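# Unscrew and unplug monitor cable from back-panel port

## Task

Remove the monitor cable from its port on the rear panel. Loosen both thumbscrews, then draw the plug out along the port's axis and leave it lying loose away from the port. If the plug is angled more than the port permits while still inside it, the task fails immediately. Anything that stays put only because the robot is holding it does not count. At the end, release everything and move the grippers away.

## Robot and tools

ROBOT. There are two arms, left_arm and right_arm. Each has six revolute joints and a parallel gripper. All poses in results use one scene frame. The origin is on the table surface midway between the arms, +z is up, and +x points out over the table. left_arm sits on the +y side. The names do not tell you which side of a camera image an arm appears on. The arm bases may be tilted. Mounting plates and the metal frame behind the arms, which stands on the floor, are fixed obstacles. A "too close" warning treats each plate, plus the half of the frame on that arm's side, as part of that arm.

GRIPPER GEOMETRY. The fingers point along the gripper's +z axis and close along its y axis. end_effector_position is the point between the pads, about 1 cm short of the fingertips. The reported hand position can be wrong, and more so when the arm is stretched far.

execute_actions. Its argument is actions, a list holding zero or one item, plus an optional boolean pictures (true by default). An empty list only reports the current state. A move item is {"rows": [...], "steps": n}. rows holds 1 to 15 rows, and steps is 1 to 15, with 15 if omitted. Each step lasts 1/30 s and uses one row. If there are fewer rows than steps, the final row repeats. A wait item is {"steps": n}, with n up to 300. It returns once n steps have passed since the previous result, and the time you spend replying is included. If a call is refused, nothing is sent to the robot.

ROW LAYOUT. Each row is a single flat list of 14 numbers covering both arms, even if only one arm moves. The first seven are left_arm: waist, shoulder, elbow, wrist pitch, wrist yaw, wrist roll, then grip. The next seven are right_arm in the same order. Joint numbers are absolute target angles in radians, on the same scale as the Joint positions readout. They are not offsets. Grip is an absolute setting from -1 (closed) to +1 (fully open).

JOINT RANGES (radians, same for both arms). Waist -2.618 to 3.054. Shoulder 0.000 to 3.142. Elbow 0.000 to 3.142. Wrist pitch -1.571 to 1.571. Wrist yaw -1.571 to 1.571. Wrist roll -2.094 to 2.094. A call is refused if a target is more than 0.036 beyond a stated end and also further out than that joint's last reported angle. The true end can sit up to 0.036 either side of the stated one. Targets beyond the true end are clipped to it. When that happens the result prints "joint sent to its limit", possibly about an earlier action that is still running. If that line is missing, it does not prove the joint has room to move.

MOTION LIMITS. On each step, the target sent to a joint stays within a fixed lead of its measured angle. The leads are 0.202 for the waist, 0.258 for the shoulder, 0.238 for the elbow, 0.573 for the wrist pitch, and 0.522 for wrist yaw and wrist roll. If an arm's targets would place its gripper more than 70 mm from its measured position, all of that arm's targets are pulled back toward the measured angles. Friction can leave a joint up to about 0.031 rad short of its target, so commands smaller than that may not move it. The simulation keeps running while you think. Arms keep heading for the last row sent until they have all nearly stopped or a step is HELD. After that, only a new action makes them move on or press harder, although fingers already moving will finish moving.

RESULTS. The state line reads `left_arm: …` | `right_arm: …`. Each gives the gripper position in metres and its orientation as a wxyz quaternion. Joint positions lists six angles in radians, then the finger opening in metres. The opening runs from 0.093 when fully open to 0.000 when closed. It is read from the motor and can be off by about 1 mm. Joint velocities follow the same layout. Joint torques give six drive outputs per arm. These readings have an offset, a scale factor and noise, are nonzero even in free air, and friction can fake or hide a load. grip_measured gives the motor position on the -1..+1 scale, with a fixed error of up to about 0.02 for each gripper.

Other result lines: "joint command not followed" means the clearance check altered or blocked some joint targets, while the rest of the row still ran. HELD marks steps on which your row, or part of it, was not sent. MOTOR HOT appears from 75 °C. OVER-TEMPERATURE FAULT reports an arm stop: 10 s at 90 °C, and at 100 °C the arm goes limp and falls.

GRIPPING. The pads meet at about -0.94, and each millimetre of object width adds about 0.0208. The fingers are spring-driven, so when they touch something they stop while grip_measured keeps moving. Setting the grip further below an object's width reading squeezes harder, up to about 50 to 62 N per pad. Thin parts under about 5 mm get less force. On a rigid flat-sided object, the opening can settle up to about 12 mm below the object's true width. To keep a hold, keep sending the same grip number. Holding a load heats the motors.

zoom_image. Arguments are camera (one of cam_high, cam_low, cam_left_wrist, cam_right_wrist) and region [x0, y0, x1, y1] in pixels, with the origin at the top-left. The region can be at most 504 by 504. Every camera image is 672x504. The zoom is taken from that camera's most recent image.

finished_scene. Argument scene (integer, 1 or 2). Replying without any tool call ends everything.

AVOID. Do not tilt the plug beyond the port's allowance before it is fully out. Do not let anything leave the table. Avoid arm-to-arm collisions or pressing the arms against each other, drops, slips, slams and forceful pushes. Loose objects may occasionally be nudged by outside forces, so check the plug's final position before ending the scene.

Each tool is called after "Call:" as a command line: name --argument value for each argument, lists and objects as JSON in quotes; but a table of rows of numbers goes row by row, as --pt "numbers of a row", without its own name.

## Session

Call:
execute_actions --actions '[]'

Scene clock: 0.00 s of 10600.00 s.
left_arm: end_effector_position=(+0.1724, -0.2281, +0.2755) grip_measured=+0.232 end_effector_quat_wxyz=(-0.162, -0.134, +0.766, -0.608) | right_arm: end_effector_position=(+0.3850, -0.6148, +0.3222) grip_measured=-0.663 end_effector_quat_wxyz=(+0.202, +0.500, +0.688, -0.485)
Joint positions: left_arm=[-1.016  2.135  1.171  0.704  0.471 -1.868  0.056] | right_arm=[-0.644  2.086  1.729 -0.618  1.02   0.372  0.013]
Joint velocities: left_arm=[-0.007 -0.007 -0.012 -0.081 -0.037 -0.037 -0.   ] | right_arm=[ 0.002 -0.012 -0.017  0.051 -0.007 -0.066 -0.   ]
Joint torques (N m, as the arm reports them, + toward a larger angle): no reading

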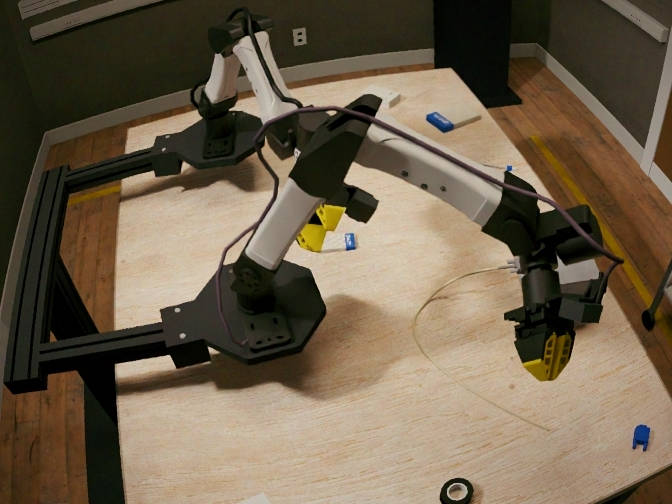

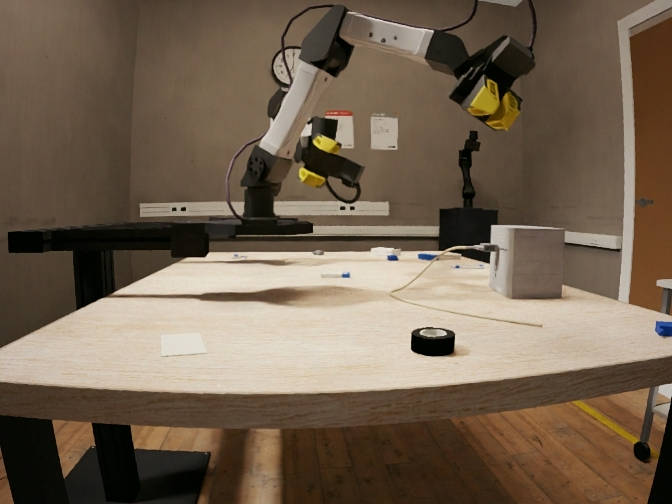

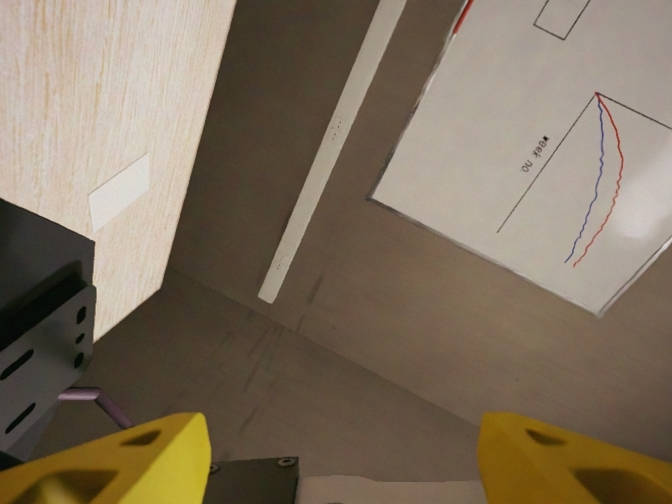

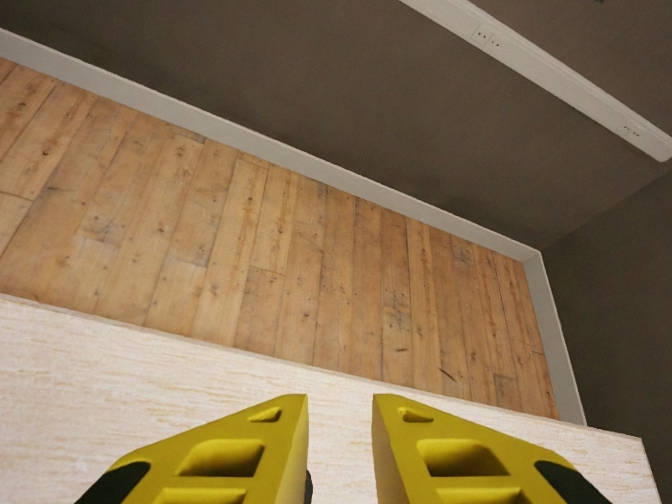

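Call:
execute_actions --actions '[{"rows":[[0.3,1.5,1.0,0,0,0,0.2,-0.3,1.6,1.3,0,0,0,1]],"steps":15}]' --pictures false

Call:
execute_actions --actions '[{"steps":90}]'

Call:
zoom_image --camera "cam_high" --region '[450,200,650,350]'

Call:
zoom_image --camera "cam_low" --region '[430,200,590,320]'

Scene clock: 4.63 s of 10600.00 s.
left_arm: end_effector_position=(+0.4082, +0.0325, +0.3783) grip_measured=+0.202 end_effector_quat_wxyz=(+0.345, -0.153, +0.809, -0.450) | right_arm: end_effector_position=(+0.5335, -0.3665, +0.4274) grip_measured=+0.992 end_effector_quat_wxyz=(+0.550, +0.159, +0.813, -0.109)
Joint positions: left_arm=[-0.464  1.55   1.041  0.142  0.097 -1.041  0.055] | right_arm=[-0.29   1.604  1.326 -0.087  0.178  0.051  0.093]
Joint velocities: left_arm=[ 1.531 -0.794 -0.002 -0.286 -0.33   2.029 -0.   ] | right_arm=[ 0.051 -0.33  -0.002  0.755 -1.267 -0.315 -0.   ]
Joint torques (N m, as the arm reports them, + toward a larger angle): left_arm=[ 0.09 -5.39  5.86  1.63 -0.1   0.09] | right_arm=[-1.58 -6.86  8.2   1.84  0.32 -0.09]
Steps of this call (steps 1 to 90: nothing new was sent; then 1.13 s passed at rest; steps 91 to 105: all 15 steps of this action). Readings (joint positions):
91: left_arm=[-1.010 2.118 1.162 0.666 0.443 -1.830] | right_arm=[-0.637 2.069 1.701 -0.570 0.983 0.344]
92: left_arm=[-0.996 2.086 1.137 0.610 0.408 -1.783] | right_arm=[-0.623 2.039 1.656 -0.520 0.936 0.312]
94: left_arm=[-0.943 2.012 1.096 0.495 0.341 -1.687] | right_arm=[-0.570 1.969 1.569 -0.433 0.841 0.257]
98: left_arm=[-0.792 1.845 1.051 0.304 0.223 -1.476] | right_arm=[-0.428 1.813 1.425 -0.300 0.643 0.174]
105: the state above

Scene clock: 7.63 s of 10600.00 s.
left_arm: end_effector_position=(+0.4802, +0.3971, +0.3518) grip_measured=+0.202 end_effector_quat_wxyz=(+0.511, -0.076, +0.855, +0.033) | right_arm: end_effector_position=(+0.5440, -0.3409, +0.4443) grip_measured=+0.992 end_effector_quat_wxyz=(+0.587, +0.093, +0.802, -0.055)
Joint positions: left_arm=[ 0.307  1.504  1.021  0.008 -0.007 -0.01   0.055] | right_arm=[-0.292  1.591  1.314 -0.014  0.008  0.007  0.093]
Joint velocities: left_arm=[-0.012  0.007 -0.012  0.007 -0.007 -0.022  0.001] | right_arm=[-0.012 -0.012  0.002 -0.051  0.022  0.022 -0.001]
Joint torques (N m, as the arm reports them, + toward a larger angle): left_arm=[-0.67 -7.1   6.61  2.1   0.08  0.11] | right_arm=[-0.89 -7.04  8.95  2.3   0.01 -0.16]
Steps of this call (steps 1 to 45: the robot went on to your last target; steps 46 to 90: nothing new was sent). Readings (joint positions):
1: left_arm=[-0.407 1.528 1.041 0.132 0.084 -0.967] | right_arm=[-0.290 1.596 1.326 -0.064 0.141 0.042]
2: left_arm=[-0.351 1.513 1.041 0.123 0.073 -0.893] | right_arm=[-0.291 1.591 1.326 -0.046 0.114 0.035]
4: left_arm=[-0.236 1.504 1.041 0.104 0.055 -0.743] | right_arm=[-0.292 1.591 1.325 -0.026 0.075 0.024]
8: left_arm=[-0.002 1.504 1.034 0.061 0.034 -0.433] | right_arm=[-0.292 1.591 1.316 -0.019 0.035 0.014]
90: the state above
All arms were judged still, so your last target was given up. Only a new action makes them travel on or press farther. Fingers that are still opening or closing keep moving.

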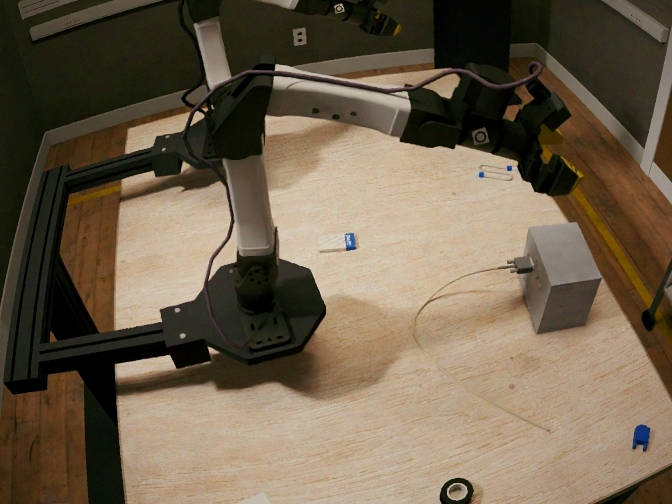

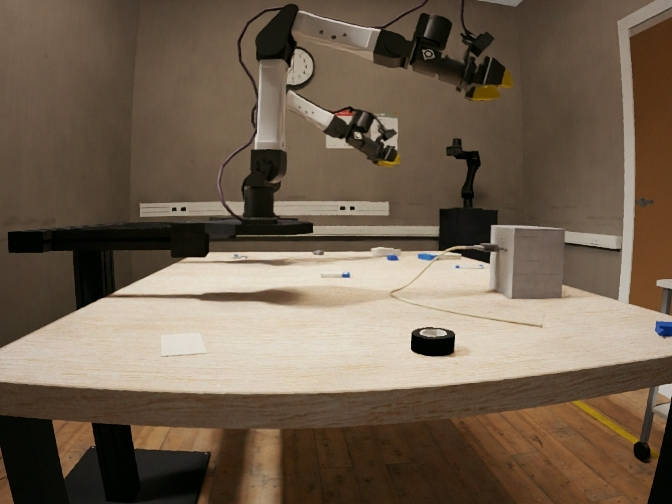

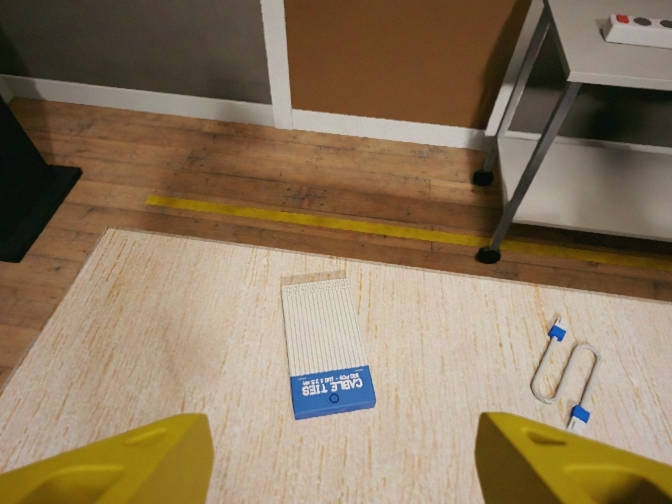

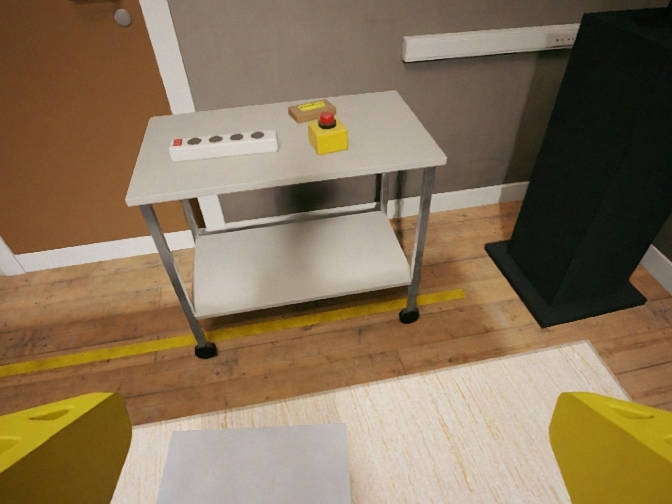

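Region (450, 200, 650, 350) of cam_high's 672x504 image, scaled by 2.520, with more detail than that image has; it fills the top 378 rows of this view, and the rest is white.

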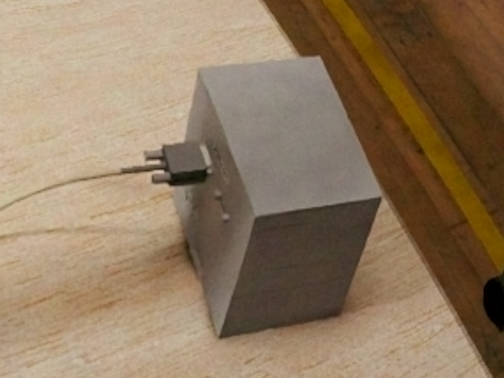

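Region (430, 200, 590, 320) of cam_low's 672x504 image, scaled by 3.150, with more detail than that image has; it fills the top 378 rows of this view, and the rest is white.

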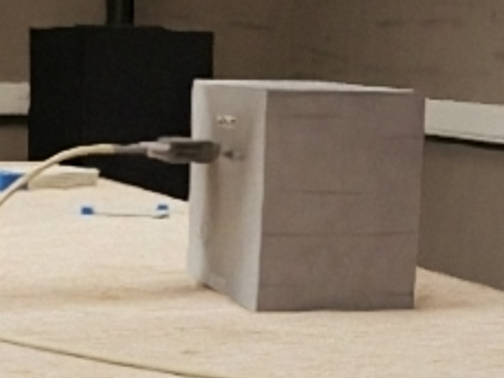

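Call:
execute_actions --actions '[{"rows":[[0.3,1.5,1.0,0,0,0,0.2,-0.2,2.0,0.6,1.0,0,0,0]],"steps":15}]' --pictures false

Call:
execute_actions --actions '[{"steps":40}]'

Scene clock: 17.27 s of 10600.00 s.
left_arm: end_effector_position=(+0.4802, +0.3971, +0.3518) grip_measured=+0.202 end_effector_quat_wxyz=(+0.511, -0.076, +0.855, +0.033) | right_arm: end_effector_position=(+0.4560, -0.2783, +0.1134) grip_measured=+0.001 end_effector_quat_wxyz=(+0.437, +0.060, +0.897, -0.018)
Joint positions: left_arm=[ 0.307  1.504  1.021  0.008 -0.007 -0.01   0.055] | right_arm=[-0.203  2.042  0.577  0.817  0.006  0.006  0.045]
Joint velocities: left_arm=[ 0.002  0.002 -0.002 -0.007  0.022 -0.051 -0.   ] | right_arm=[-0.042 -0.012 -0.383  0.139 -0.022  0.022  0.   ]
Joint torques (N m, as the arm reports them, + toward a larger angle): left_arm=[-0.64 -6.96  6.64  2.08  0.04  0.15] | right_arm=[  0.1  -10.4    9.72   3.48   0.    -0.11]
Steps of this call (steps 1 to 90: nothing new was sent; then 6.13 s passed at rest; steps 91 to 105: all 15 steps of this action). Readings (joint positions):
91: left_arm=[0.307 1.504 1.021 0.008 -0.007 -0.010] | right_arm=[-0.288 1.601 1.294 0.042 0.010 0.007]
92: left_arm=[0.307 1.504 1.021 0.008 -0.007 -0.010] | right_arm=[-0.279 1.619 1.269 0.121 0.010 0.007]
94: left_arm=[0.307 1.504 1.021 0.008 -0.007 -0.010] | right_arm=[-0.254 1.682 1.205 0.270 0.010 0.007]
98: left_arm=[0.307 1.504 1.021 0.008 -0.007 -0.010] | right_arm=[-0.217 1.873 1.023 0.585 0.009 0.007]
105: the state above

Scene clock: 18.60 s of 10600.00 s.
left_arm: end_effector_position=(+0.4802, +0.3971, +0.3518) grip_measured=+0.202 end_effector_quat_wxyz=(+0.511, -0.076, +0.855, +0.033) | right_arm: end_effector_position=(+0.4855, -0.2827, +0.1647) grip_measured=+0.001 end_effector_quat_wxyz=(+0.530, +0.058, +0.846, -0.024)
Joint positions: left_arm=[ 0.307  1.504  1.021  0.008 -0.007 -0.01   0.055] | right_arm=[-0.203  2.009  0.588  0.986  0.006  0.006  0.045]
Joint velocities: left_arm=[-0.017 -0.007  0.007  0.022 -0.037 -0.081 -0.001] | right_arm=[-0.027 -0.017 -0.007  0.11   0.007  0.051  0.001]
Joint torques (N m, as the arm reports them, + toward a larger angle): left_arm=[-0.66 -6.96  6.68  2.1   0.05  0.13] | right_arm=[ 0.17 -8.44  6.92  2.23 -0.01 -0.17]
Steps of this call (steps 1 to 30: the robot went on to your last target; steps 31 to 40: nothing new was sent). Readings (joint positions):
1: left_arm=[0.307 1.504 1.021 0.008 -0.007 -0.010] | right_arm=[-0.203 2.042 0.572 0.829 0.006 0.006]
2: left_arm=[0.307 1.504 1.021 0.008 -0.007 -0.010] | right_arm=[-0.203 2.039 0.573 0.853 0.006 0.006]
4: left_arm=[0.307 1.504 1.021 0.008 -0.007 -0.010] | right_arm=[-0.203 2.025 0.578 0.900 0.006 0.006]
8: left_arm=[0.307 1.504 1.021 0.008 -0.007 -0.010] | right_arm=[-0.203 2.009 0.588 0.963 0.006 0.006]
40: the state above
All arms were judged still, so your last target was given up. Only a new action makes them travel on or press farther. Fingers that are still opening or closing keep moving.

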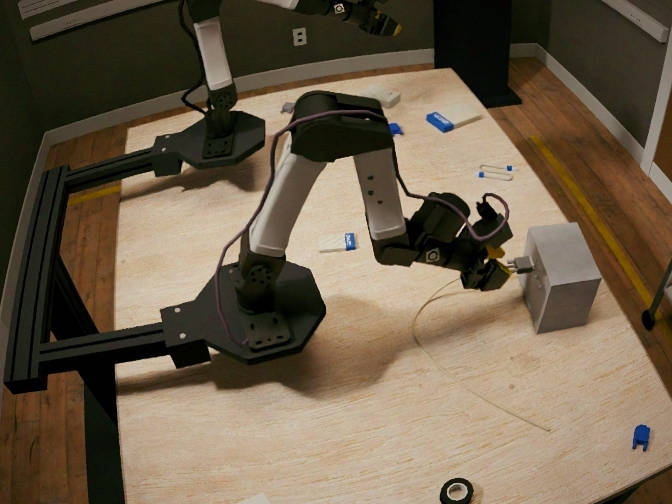

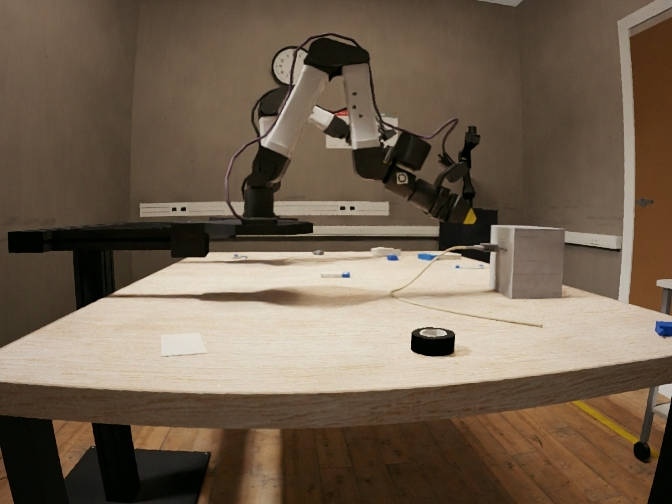

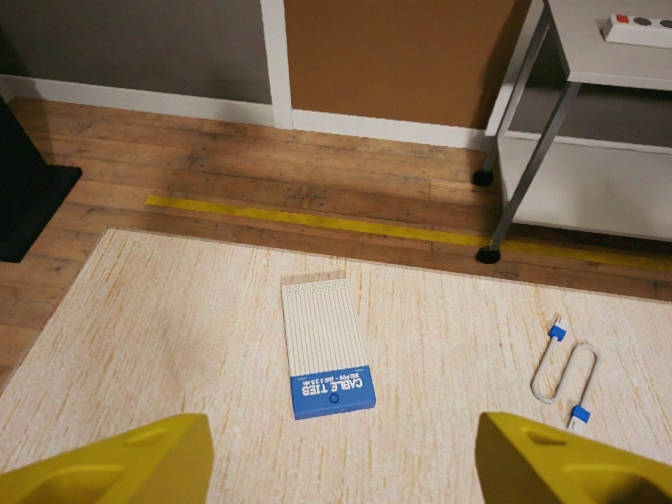

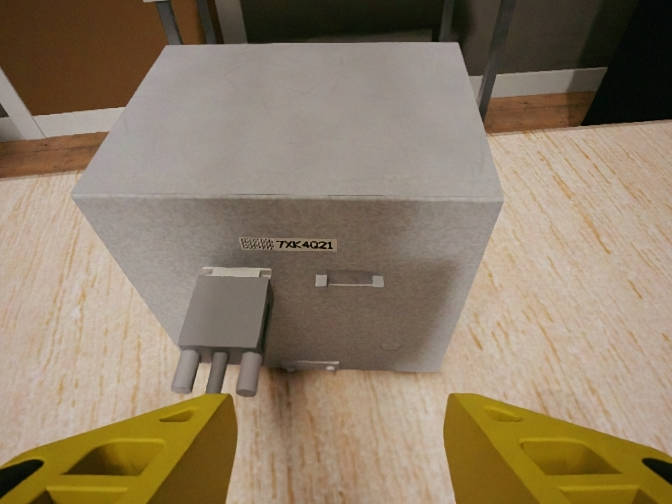

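Call:
execute_actions --actions '[{"rows":[[0.3,1.5,1.0,0,0,0,0.2,-0.2,2.05,0.59,1.08,0,0.2,-0.5],[0.3,1.5,1.0,0,0,0,0.2,-0.2,2.05,0.59,1.08,0,0.2,-0.5],[0.3,1.5,1.0,0,0,0,0.2,-0.2,2.1,0.58,1.16,0,0.4,-0.5],[0.3,1.5,1.0,0,0,0,0.2,-0.2,2.1,0.58,1.16,0,0.4,-0.5],[0.3,1.5,1.0,0,0,0,0.2,-0.2,2.16,0.57,1.24,0,0.6,-0.5],[0.3,1.5,1.0,0,0,0,0.2,-0.2,2.16,0.57,1.24,0,0.6,-0.5],[0.3,1.5,1.0,0,0,0,0.2,-0.2,2.23,0.56,1.32,0,0.8,-0.5],[0.3,1.5,1.0,0,0,0,0.2,-0.2,2.23,0.56,1.32,0,0.8,-0.5],[0.3,1.5,1.0,0,0,0,0.2,-0.2,2.3,0.55,1.4,0,1,-0.5],[0.3,1.5,1.0,0,0,0,0.2,-0.2,2.3,0.55,1.4,0,1,-0.5],[0.3,1.5,1.0,0,0,0,0.2,-0.2,2.37,0.55,1.5,0,1.2,-0.5],[0.3,1.5,1.0,0,0,0,0.2,-0.2,2.37,0.55,1.5,0,1.2,-0.5],[0.3,1.5,1.0,0,0,0,0.2,-0.2,2.44,0.55,1.6,0,1.57,-0.5]],"steps":15}]' --pictures false

Call:
execute_actions --actions '[{"steps":30}]'

Scene clock: 33.37 s of 10600.00 s.
left_arm: end_effector_position=(+0.4802, +0.3971, +0.3518) grip_measured=+0.202 end_effector_quat_wxyz=(+0.511, -0.076, +0.855, +0.033) | right_arm: end_effector_position=(+0.4656, -0.2787, +0.0855) grip_measured=-0.498 end_effector_quat_wxyz=(+0.464, +0.504, +0.677, +0.270)
Joint positions: left_arm=[ 0.307  1.504  1.021  0.008 -0.007 -0.009  0.055] | right_arm=[-0.203  2.419  0.566  1.435  0.005  1.149  0.021]
Joint velocities: left_arm=[ 0.012 -0.007  0.012  0.007 -0.11   0.022  0.   ] | right_arm=[-0.007  0.623 -0.056  0.593 -0.007  2.85  -0.   ]
Joint torques (N m, as the arm reports them, + toward a larger angle): left_arm=[-0.61 -7.01  6.75  2.08  0.06  0.12] | right_arm=[-0.14 -9.23  1.34  2.61  0.09 -0.17]
joint sent to its limit (right arm) — the command would take joint 4 (wrist pitch) past its upper limit, so that joint was sent only as far as its limit.
Steps of this call (steps 1 to 90: nothing new was sent; then 11.27 s passed at rest; steps 91 to 105: all 15 steps of this action). Readings (joint positions):
91: left_arm=[0.307 1.504 1.021 0.008 -0.007 -0.010] | right_arm=[-0.203 2.014 0.588 0.998 0.005 0.037]
92: left_arm=[0.307 1.504 1.021 0.008 -0.007 -0.009] | right_arm=[-0.203 2.021 0.588 1.016 0.005 0.068]
94: left_arm=[0.307 1.504 1.021 0.008 -0.007 -0.009] | right_arm=[-0.203 2.054 0.588 1.069 0.005 0.180]
98: left_arm=[0.307 1.504 1.021 0.008 -0.007 -0.009] | right_arm=[-0.203 2.172 0.585 1.199 0.005 0.488]
105: the state above

Scene clock: 34.37 s of 10600.00 s.
left_arm: end_effector_position=(+0.4802, +0.3971, +0.3518) grip_measured=+0.202 end_effector_quat_wxyz=(+0.511, -0.076, +0.855, +0.033) | right_arm: end_effector_position=(+0.4696, -0.2794, +0.1001) grip_measured=-0.498 end_effector_quat_wxyz=(+0.425, +0.615, +0.542, +0.384)
Joint positions: left_arm=[ 0.307  1.504  1.021  0.008 -0.007 -0.009  0.055] | right_arm=[-0.203  2.444  0.559  1.553  0.005  1.565  0.021]
Joint velocities: left_arm=[-0.007 -0.007 -0.002 -0.037 -0.051  0.007  0.   ] | right_arm=[ 0.022 -0.007  0.012 -0.051  0.022 -0.081  0.001]
Joint torques (N m, as the arm reports them, + toward a larger angle): left_arm=[-0.55 -7.    6.51  2.08  0.09  0.13] | right_arm=[ 0.1  -8.21  1.45  2.23  0.06 -0.17]
joint sent to its limit (right arm) — the command would take joint 4 (wrist pitch) past its upper limit, so that joint was sent only as far as its limit.
Steps of this call (steps 1 to 30: the robot went on to your last target). Readings (joint positions):
1: left_arm=[0.307 1.504 1.021 0.008 -0.007 -0.009] | right_arm=[-0.203 2.435 0.563 1.450 0.005 1.233]
2: left_arm=[0.307 1.504 1.021 0.008 -0.007 -0.009] | right_arm=[-0.203 2.443 0.560 1.462 0.005 1.301]
4: left_arm=[0.307 1.504 1.021 0.008 -0.007 -0.009] | right_arm=[-0.203 2.444 0.559 1.487 0.005 1.397]
8: left_arm=[0.307 1.504 1.021 0.008 -0.007 -0.009] | right_arm=[-0.203 2.444 0.559 1.529 0.005 1.497]
30: the state above

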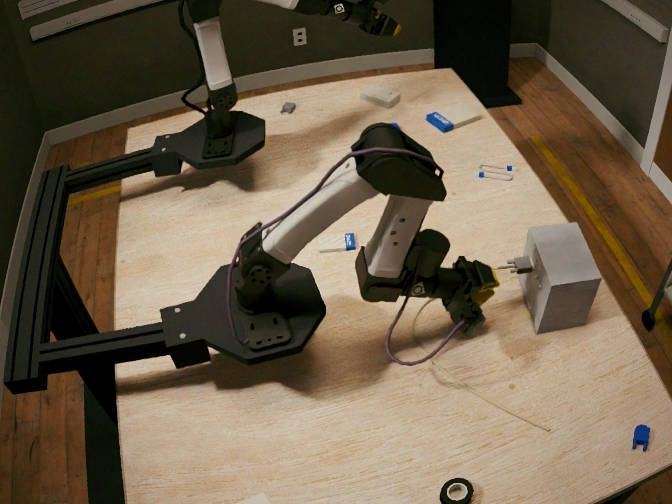

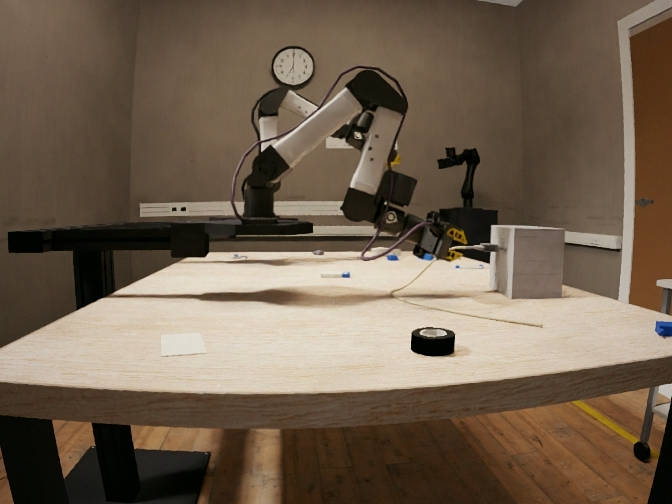

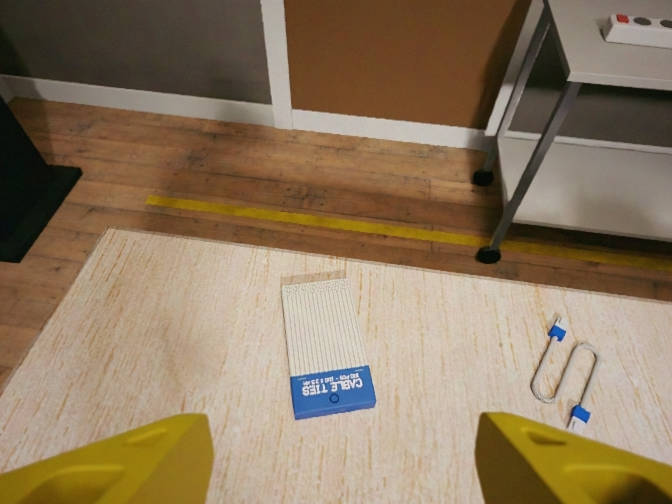

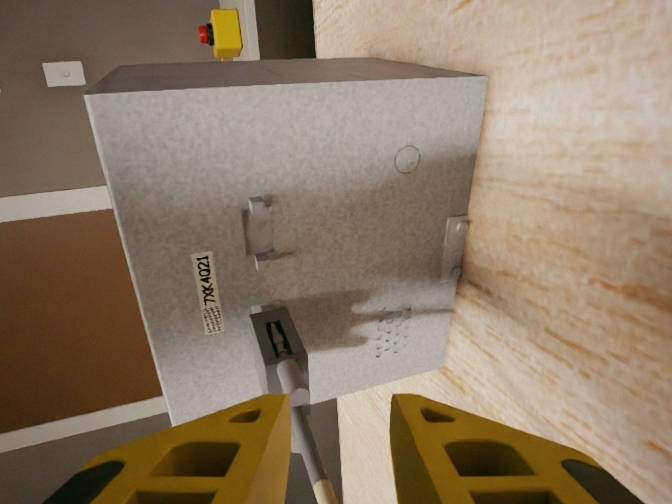

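Call:
execute_actions --actions '[{"rows":[[0.3,1.5,1.0,0,0,0,0.2,-0.14,2.5,0.68,1.6,0,1.57,-0.5]],"steps":15}]'

Call:
zoom_image --camera "cam_high" --region '[450,230,570,320]'

Call:
zoom_image --camera "cam_low" --region '[430,210,530,285]'

Scene clock: 38.30 s of 10600.00 s.
left_arm: end_effector_position=(+0.4802, +0.3971, +0.3518) grip_measured=+0.202 end_effector_quat_wxyz=(+0.511, -0.076, +0.855, +0.033) | right_arm: end_effector_position=(+0.5006, -0.2531, +0.1066) grip_measured=-0.498 end_effector_quat_wxyz=(+0.433, +0.583, +0.547, +0.418)
Joint positions: left_arm=[ 0.307  1.504  1.021  0.008 -0.007 -0.009  0.055] | right_arm=[-0.139  2.488  0.667  1.557  0.002  1.566  0.021]
Joint velocities: left_arm=[ 0.002  0.012  0.007 -0.007  0.007 -0.007 -0.   ] | right_arm=[-0.002 -0.007 -0.012  0.037 -0.007  0.007  0.   ]
Joint torques (N m, as the arm reports them, + toward a larger angle): left_arm=[-0.59 -6.96  6.63  2.11  0.05  0.1 ] | right_arm=[-0.38 -7.98  4.09  2.18  0.11 -0.12]
joint sent to its limit (right arm) — the command would take joint 4 (wrist pitch) past its upper limit, so that joint was sent only as far as its limit.
Steps of this call (steps 1 to 15: the robot went on to your last target; steps 16 to 90: nothing new was sent; then 0.43 s passed at rest; steps 91 to 105: all 15 steps of this action). Readings (joint positions):
91: left_arm=[0.307 1.504 1.021 0.008 -0.007 -0.009] | right_arm=[-0.197 2.452 0.574 1.553 0.008 1.565]
92: left_arm=[0.307 1.504 1.021 0.008 -0.007 -0.009] | right_arm=[-0.184 2.468 0.607 1.553 0.009 1.566]
94: left_arm=[0.307 1.504 1.021 0.008 -0.007 -0.009] | right_arm=[-0.155 2.487 0.655 1.553 0.006 1.566]
98: left_arm=[0.307 1.504 1.021 0.008 -0.007 -0.009] | right_arm=[-0.139 2.488 0.667 1.557 0.002 1.566]
105: the state above

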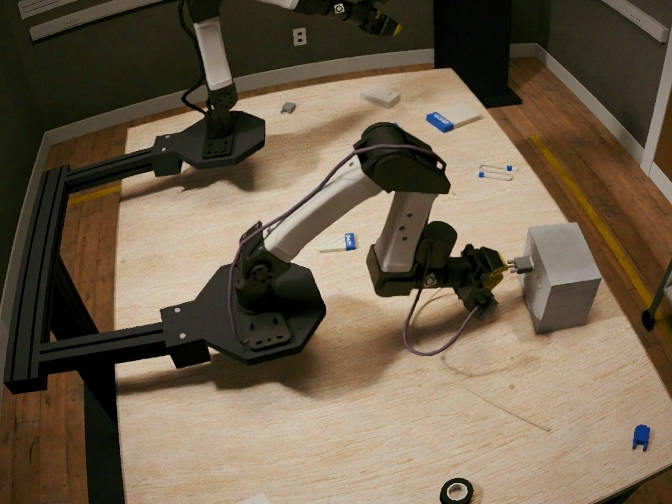

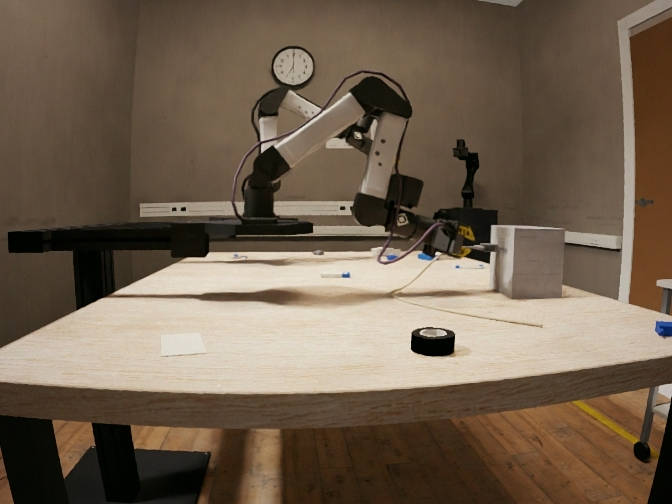

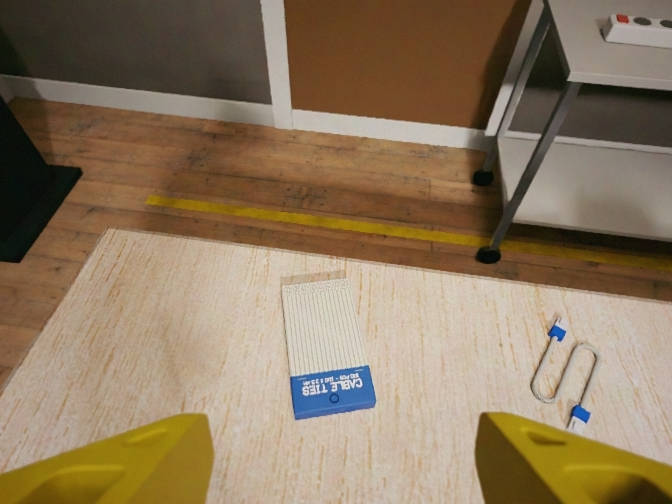

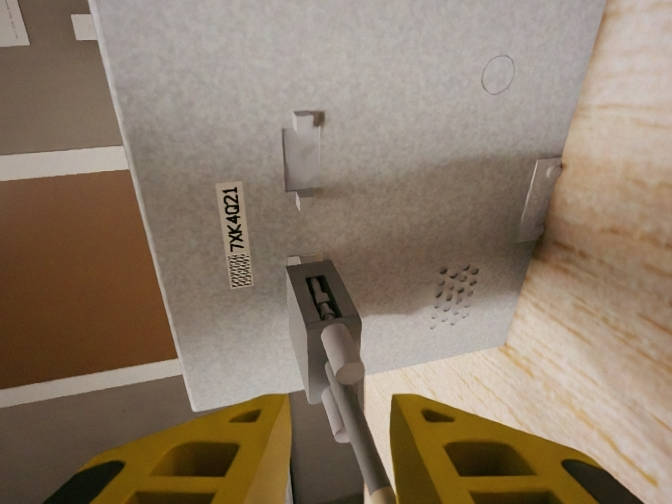

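Region (450, 230, 570, 320) of cam_high's 672x504 image, scaled by 4.200, with more detail than that image has; it fills the top 378 rows of this view, and the rest is white.

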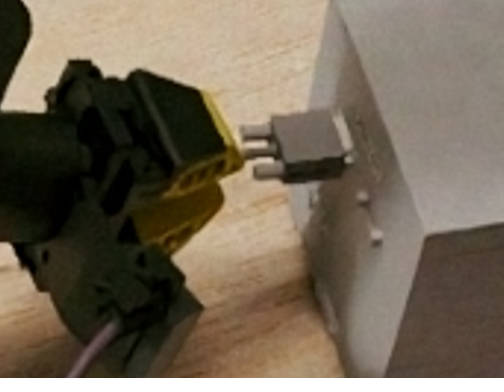

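Region (430, 210, 530, 285) of cam_low's 672x504 image, scaled by 5.040, with more detail than that image has; it fills the top 378 rows of this view, and the rest is white.

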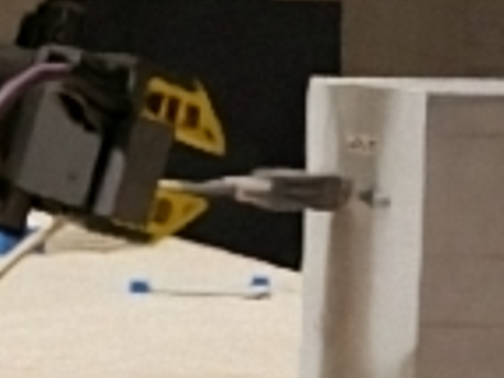

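Call:
execute_actions --actions '[{"rows":[[0.3,1.5,1.0,0,0,0,0.2,-0.14,2.53,0.70,1.6,0,1.57,-0.5],[0.3,1.5,1.0,0,0,0,0.2,-0.14,2.54,0.72,1.6,0,1.57,-0.5],[0.3,1.5,1.0,0,0,0,0.2,-0.14,2.55,0.745,1.6,0,1.57,-0.5],[0.3,1.5,1.0,0,0,0,0.2,-0.14,2.563,0.772,1.6,0,1.57,-0.5]],"steps":15}]'

Call:
zoom_image --camera "cam_high" --region '[470,240,550,300]'

Call:
zoom_image --camera "cam_low" --region '[430,210,530,285]'

Scene clock: 46.33 s of 10600.00 s.
left_arm: end_effector_position=(+0.4802, +0.3971, +0.3518) grip_measured=+0.202 end_effector_quat_wxyz=(+0.511, -0.076, +0.855, +0.033) | right_arm: end_effector_position=(+0.5145, -0.2555, +0.0956) grip_measured=-0.498 end_effector_quat_wxyz=(+0.438, +0.581, +0.542, +0.421)
Joint positions: left_arm=[ 0.307  1.504  1.021  0.008 -0.007 -0.009  0.055] | right_arm=[-0.142  2.555  0.746  1.561  0.005  1.566  0.021]
Joint velocities: left_arm=[-0.002 -0.022 -0.007 -0.037 -0.007  0.037  0.001] | right_arm=[-0.007  0.007  0.012  0.081  0.022 -0.037 -0.   ]
Joint torques (N m, as the arm reports them, + toward a larger angle): left_arm=[-0.6  -6.99  6.5   2.07  0.07  0.13] | right_arm=[-0.1  -8.64  5.44  2.17  0.08 -0.08]
joint sent to its limit (right arm) — the command would take joint 4 (wrist pitch) past its upper limit, so that joint was sent only as far as its limit.
Steps of this call (steps 1 to 15: the robot went on to your last target; steps 16 to 90: nothing new was sent; then 4.53 s passed at rest; steps 91 to 105: all 15 steps of this action). Readings (joint positions):
91: left_arm=[0.307 1.504 1.021 0.008 -0.007 -0.009] | right_arm=[-0.139 2.492 0.670 1.559 0.002 1.566]
92: left_arm=[0.307 1.504 1.021 0.008 -0.007 -0.009] | right_arm=[-0.139 2.501 0.680 1.561 0.002 1.566]
94: left_arm=[0.307 1.504 1.021 0.008 -0.007 -0.009] | right_arm=[-0.139 2.528 0.713 1.561 0.003 1.566]
98: left_arm=[0.307 1.504 1.021 0.008 -0.007 -0.009] | right_arm=[-0.142 2.555 0.746 1.561 0.005 1.566]
105: the state above

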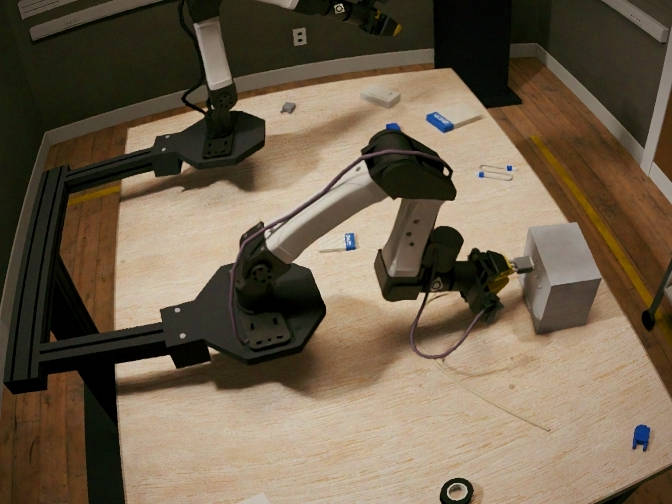

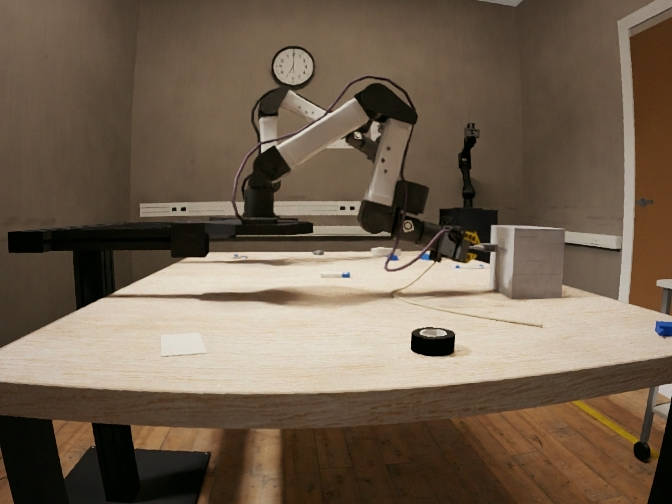

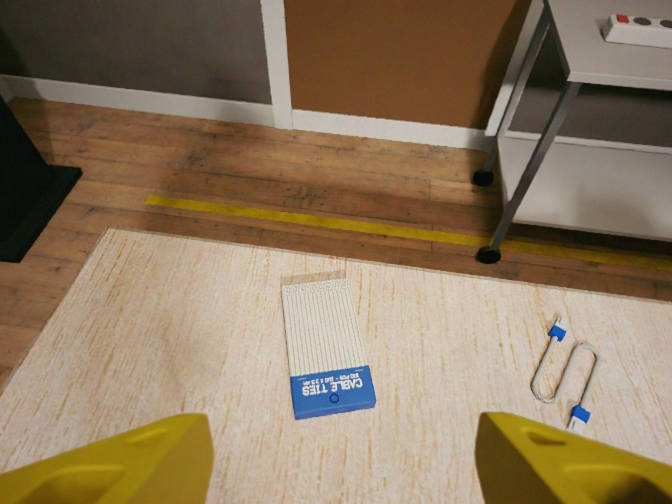

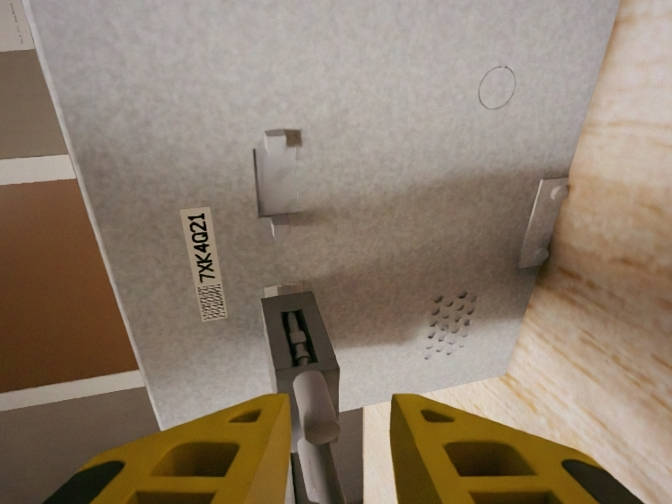

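Region (470, 240, 550, 300) of cam_high's 672x504 image, scaled by 6.300, with more detail than that image has; it fills the top 378 rows of this view, and the rest is white.

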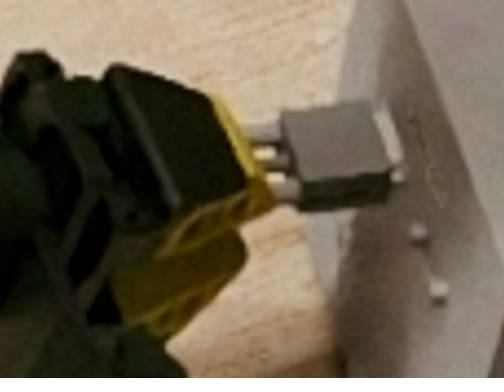

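Region (430, 210, 530, 285) of cam_low's 672x504 image, scaled by 5.040, with more detail than that image has; it fills the top 378 rows of this view, and the rest is white.

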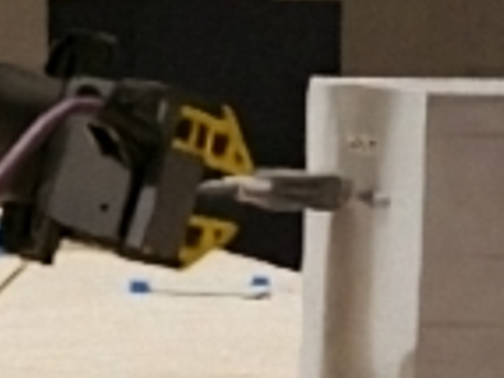

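Call:
execute_actions --actions '[{"rows":[[0.3,1.5,1.0,0,0,0,0.2,-0.17,2.563,0.795,1.6,0,1.57,-0.5]],"steps":15}]'

Call:
zoom_image --camera "cam_high" --region '[470,240,550,300]'

Call:
zoom_image --camera "cam_low" --region '[340,120,420,180]'

Scene clock: 50.70 s of 10600.00 s.
left_arm: end_effector_position=(+0.4802, +0.3971, +0.3518) grip_measured=+0.202 end_effector_quat_wxyz=(+0.511, -0.076, +0.855, +0.033) | right_arm: end_effector_position=(+0.5238, -0.2682, +0.1021) grip_measured=-0.498 end_effector_quat_wxyz=(+0.452, +0.580, +0.529, +0.423)
Joint positions: left_arm=[ 0.307  1.504  1.021  0.008 -0.007 -0.009  0.055] | right_arm=[-0.167  2.557  0.78   1.559  0.004  1.566  0.021]
Joint velocities: left_arm=[-0.002 -0.007  0.002 -0.007 -0.022 -0.037  0.   ] | right_arm=[-0.002  0.002  0.017  0.007  0.037 -0.007  0.   ]
Joint torques (N m, as the arm reports them, + toward a larger angle): left_arm=[-0.49 -6.91  6.6   2.1   0.05  0.13] | right_arm=[-0.64 -8.92  4.96  2.25  0.04 -0.12]
joint sent to its limit (right arm) — the command would take joint 4 (wrist pitch) past its upper limit, so that joint was sent only as far as its limit.
Steps of this call (steps 1 to 15: the robot went on to your last target; steps 16 to 90: nothing new was sent; then 0.87 s passed at rest; steps 91 to 105: all 15 steps of this action). Readings (joint positions):
91: left_arm=[0.307 1.504 1.021 0.008 -0.007 -0.009] | right_arm=[-0.145 2.555 0.749 1.560 0.004 1.566]
92: left_arm=[0.307 1.504 1.021 0.008 -0.007 -0.009] | right_arm=[-0.150 2.556 0.757 1.558 0.004 1.566]
94: left_arm=[0.307 1.504 1.021 0.008 -0.007 -0.009] | right_arm=[-0.161 2.557 0.772 1.558 0.004 1.566]
98: left_arm=[0.307 1.504 1.021 0.008 -0.007 -0.009] | right_arm=[-0.167 2.557 0.780 1.559 0.004 1.566]
105: the state above

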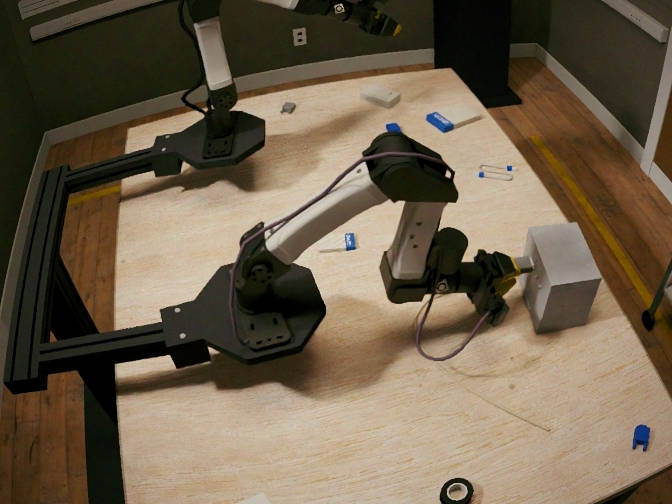

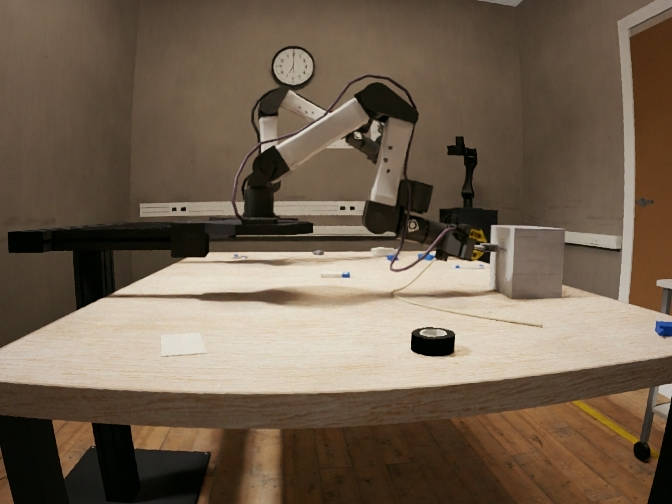

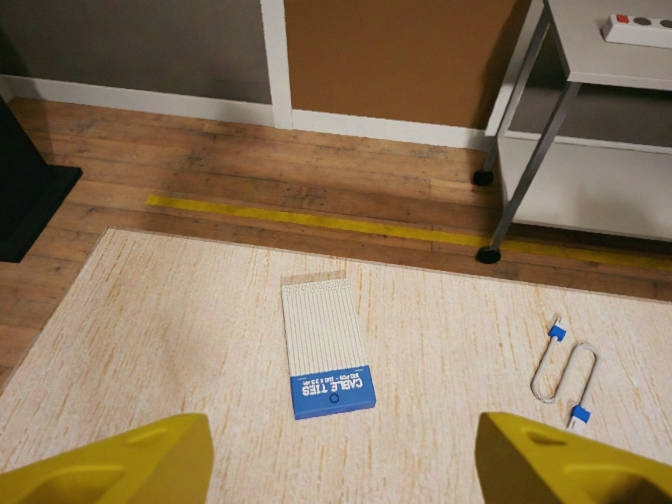

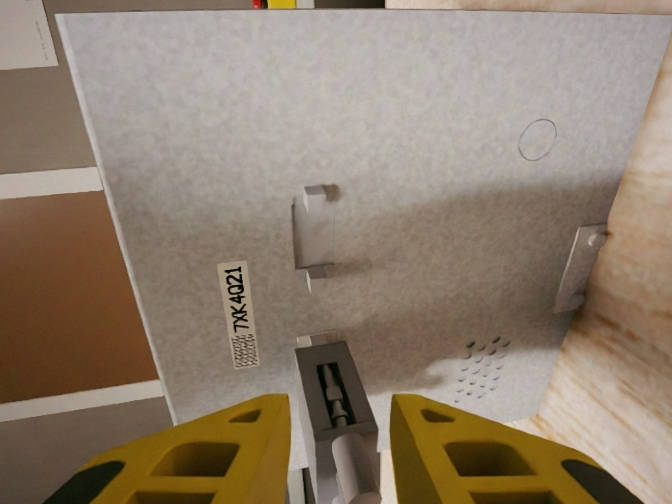

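Region (470, 240, 550, 300) of cam_high's 672x504 image, scaled by 6.300, with more detail than that image has; it fills the top 378 rows of this view, and the rest is white.

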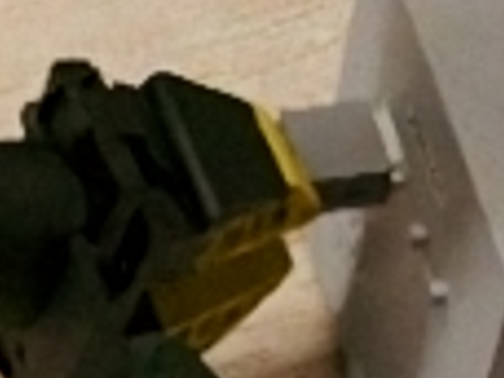

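Region (340, 120, 420, 180) of cam_low's 672x504 image, scaled by 6.300, with more detail than that image has; it fills the top 378 rows of this view, and the rest is white.

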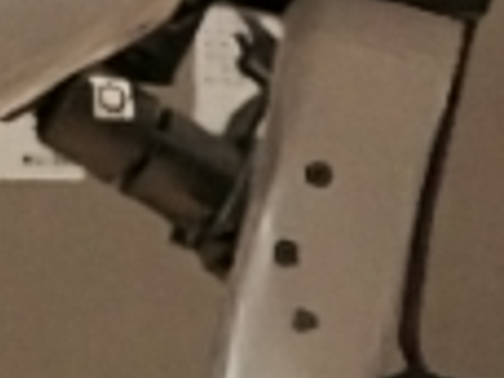

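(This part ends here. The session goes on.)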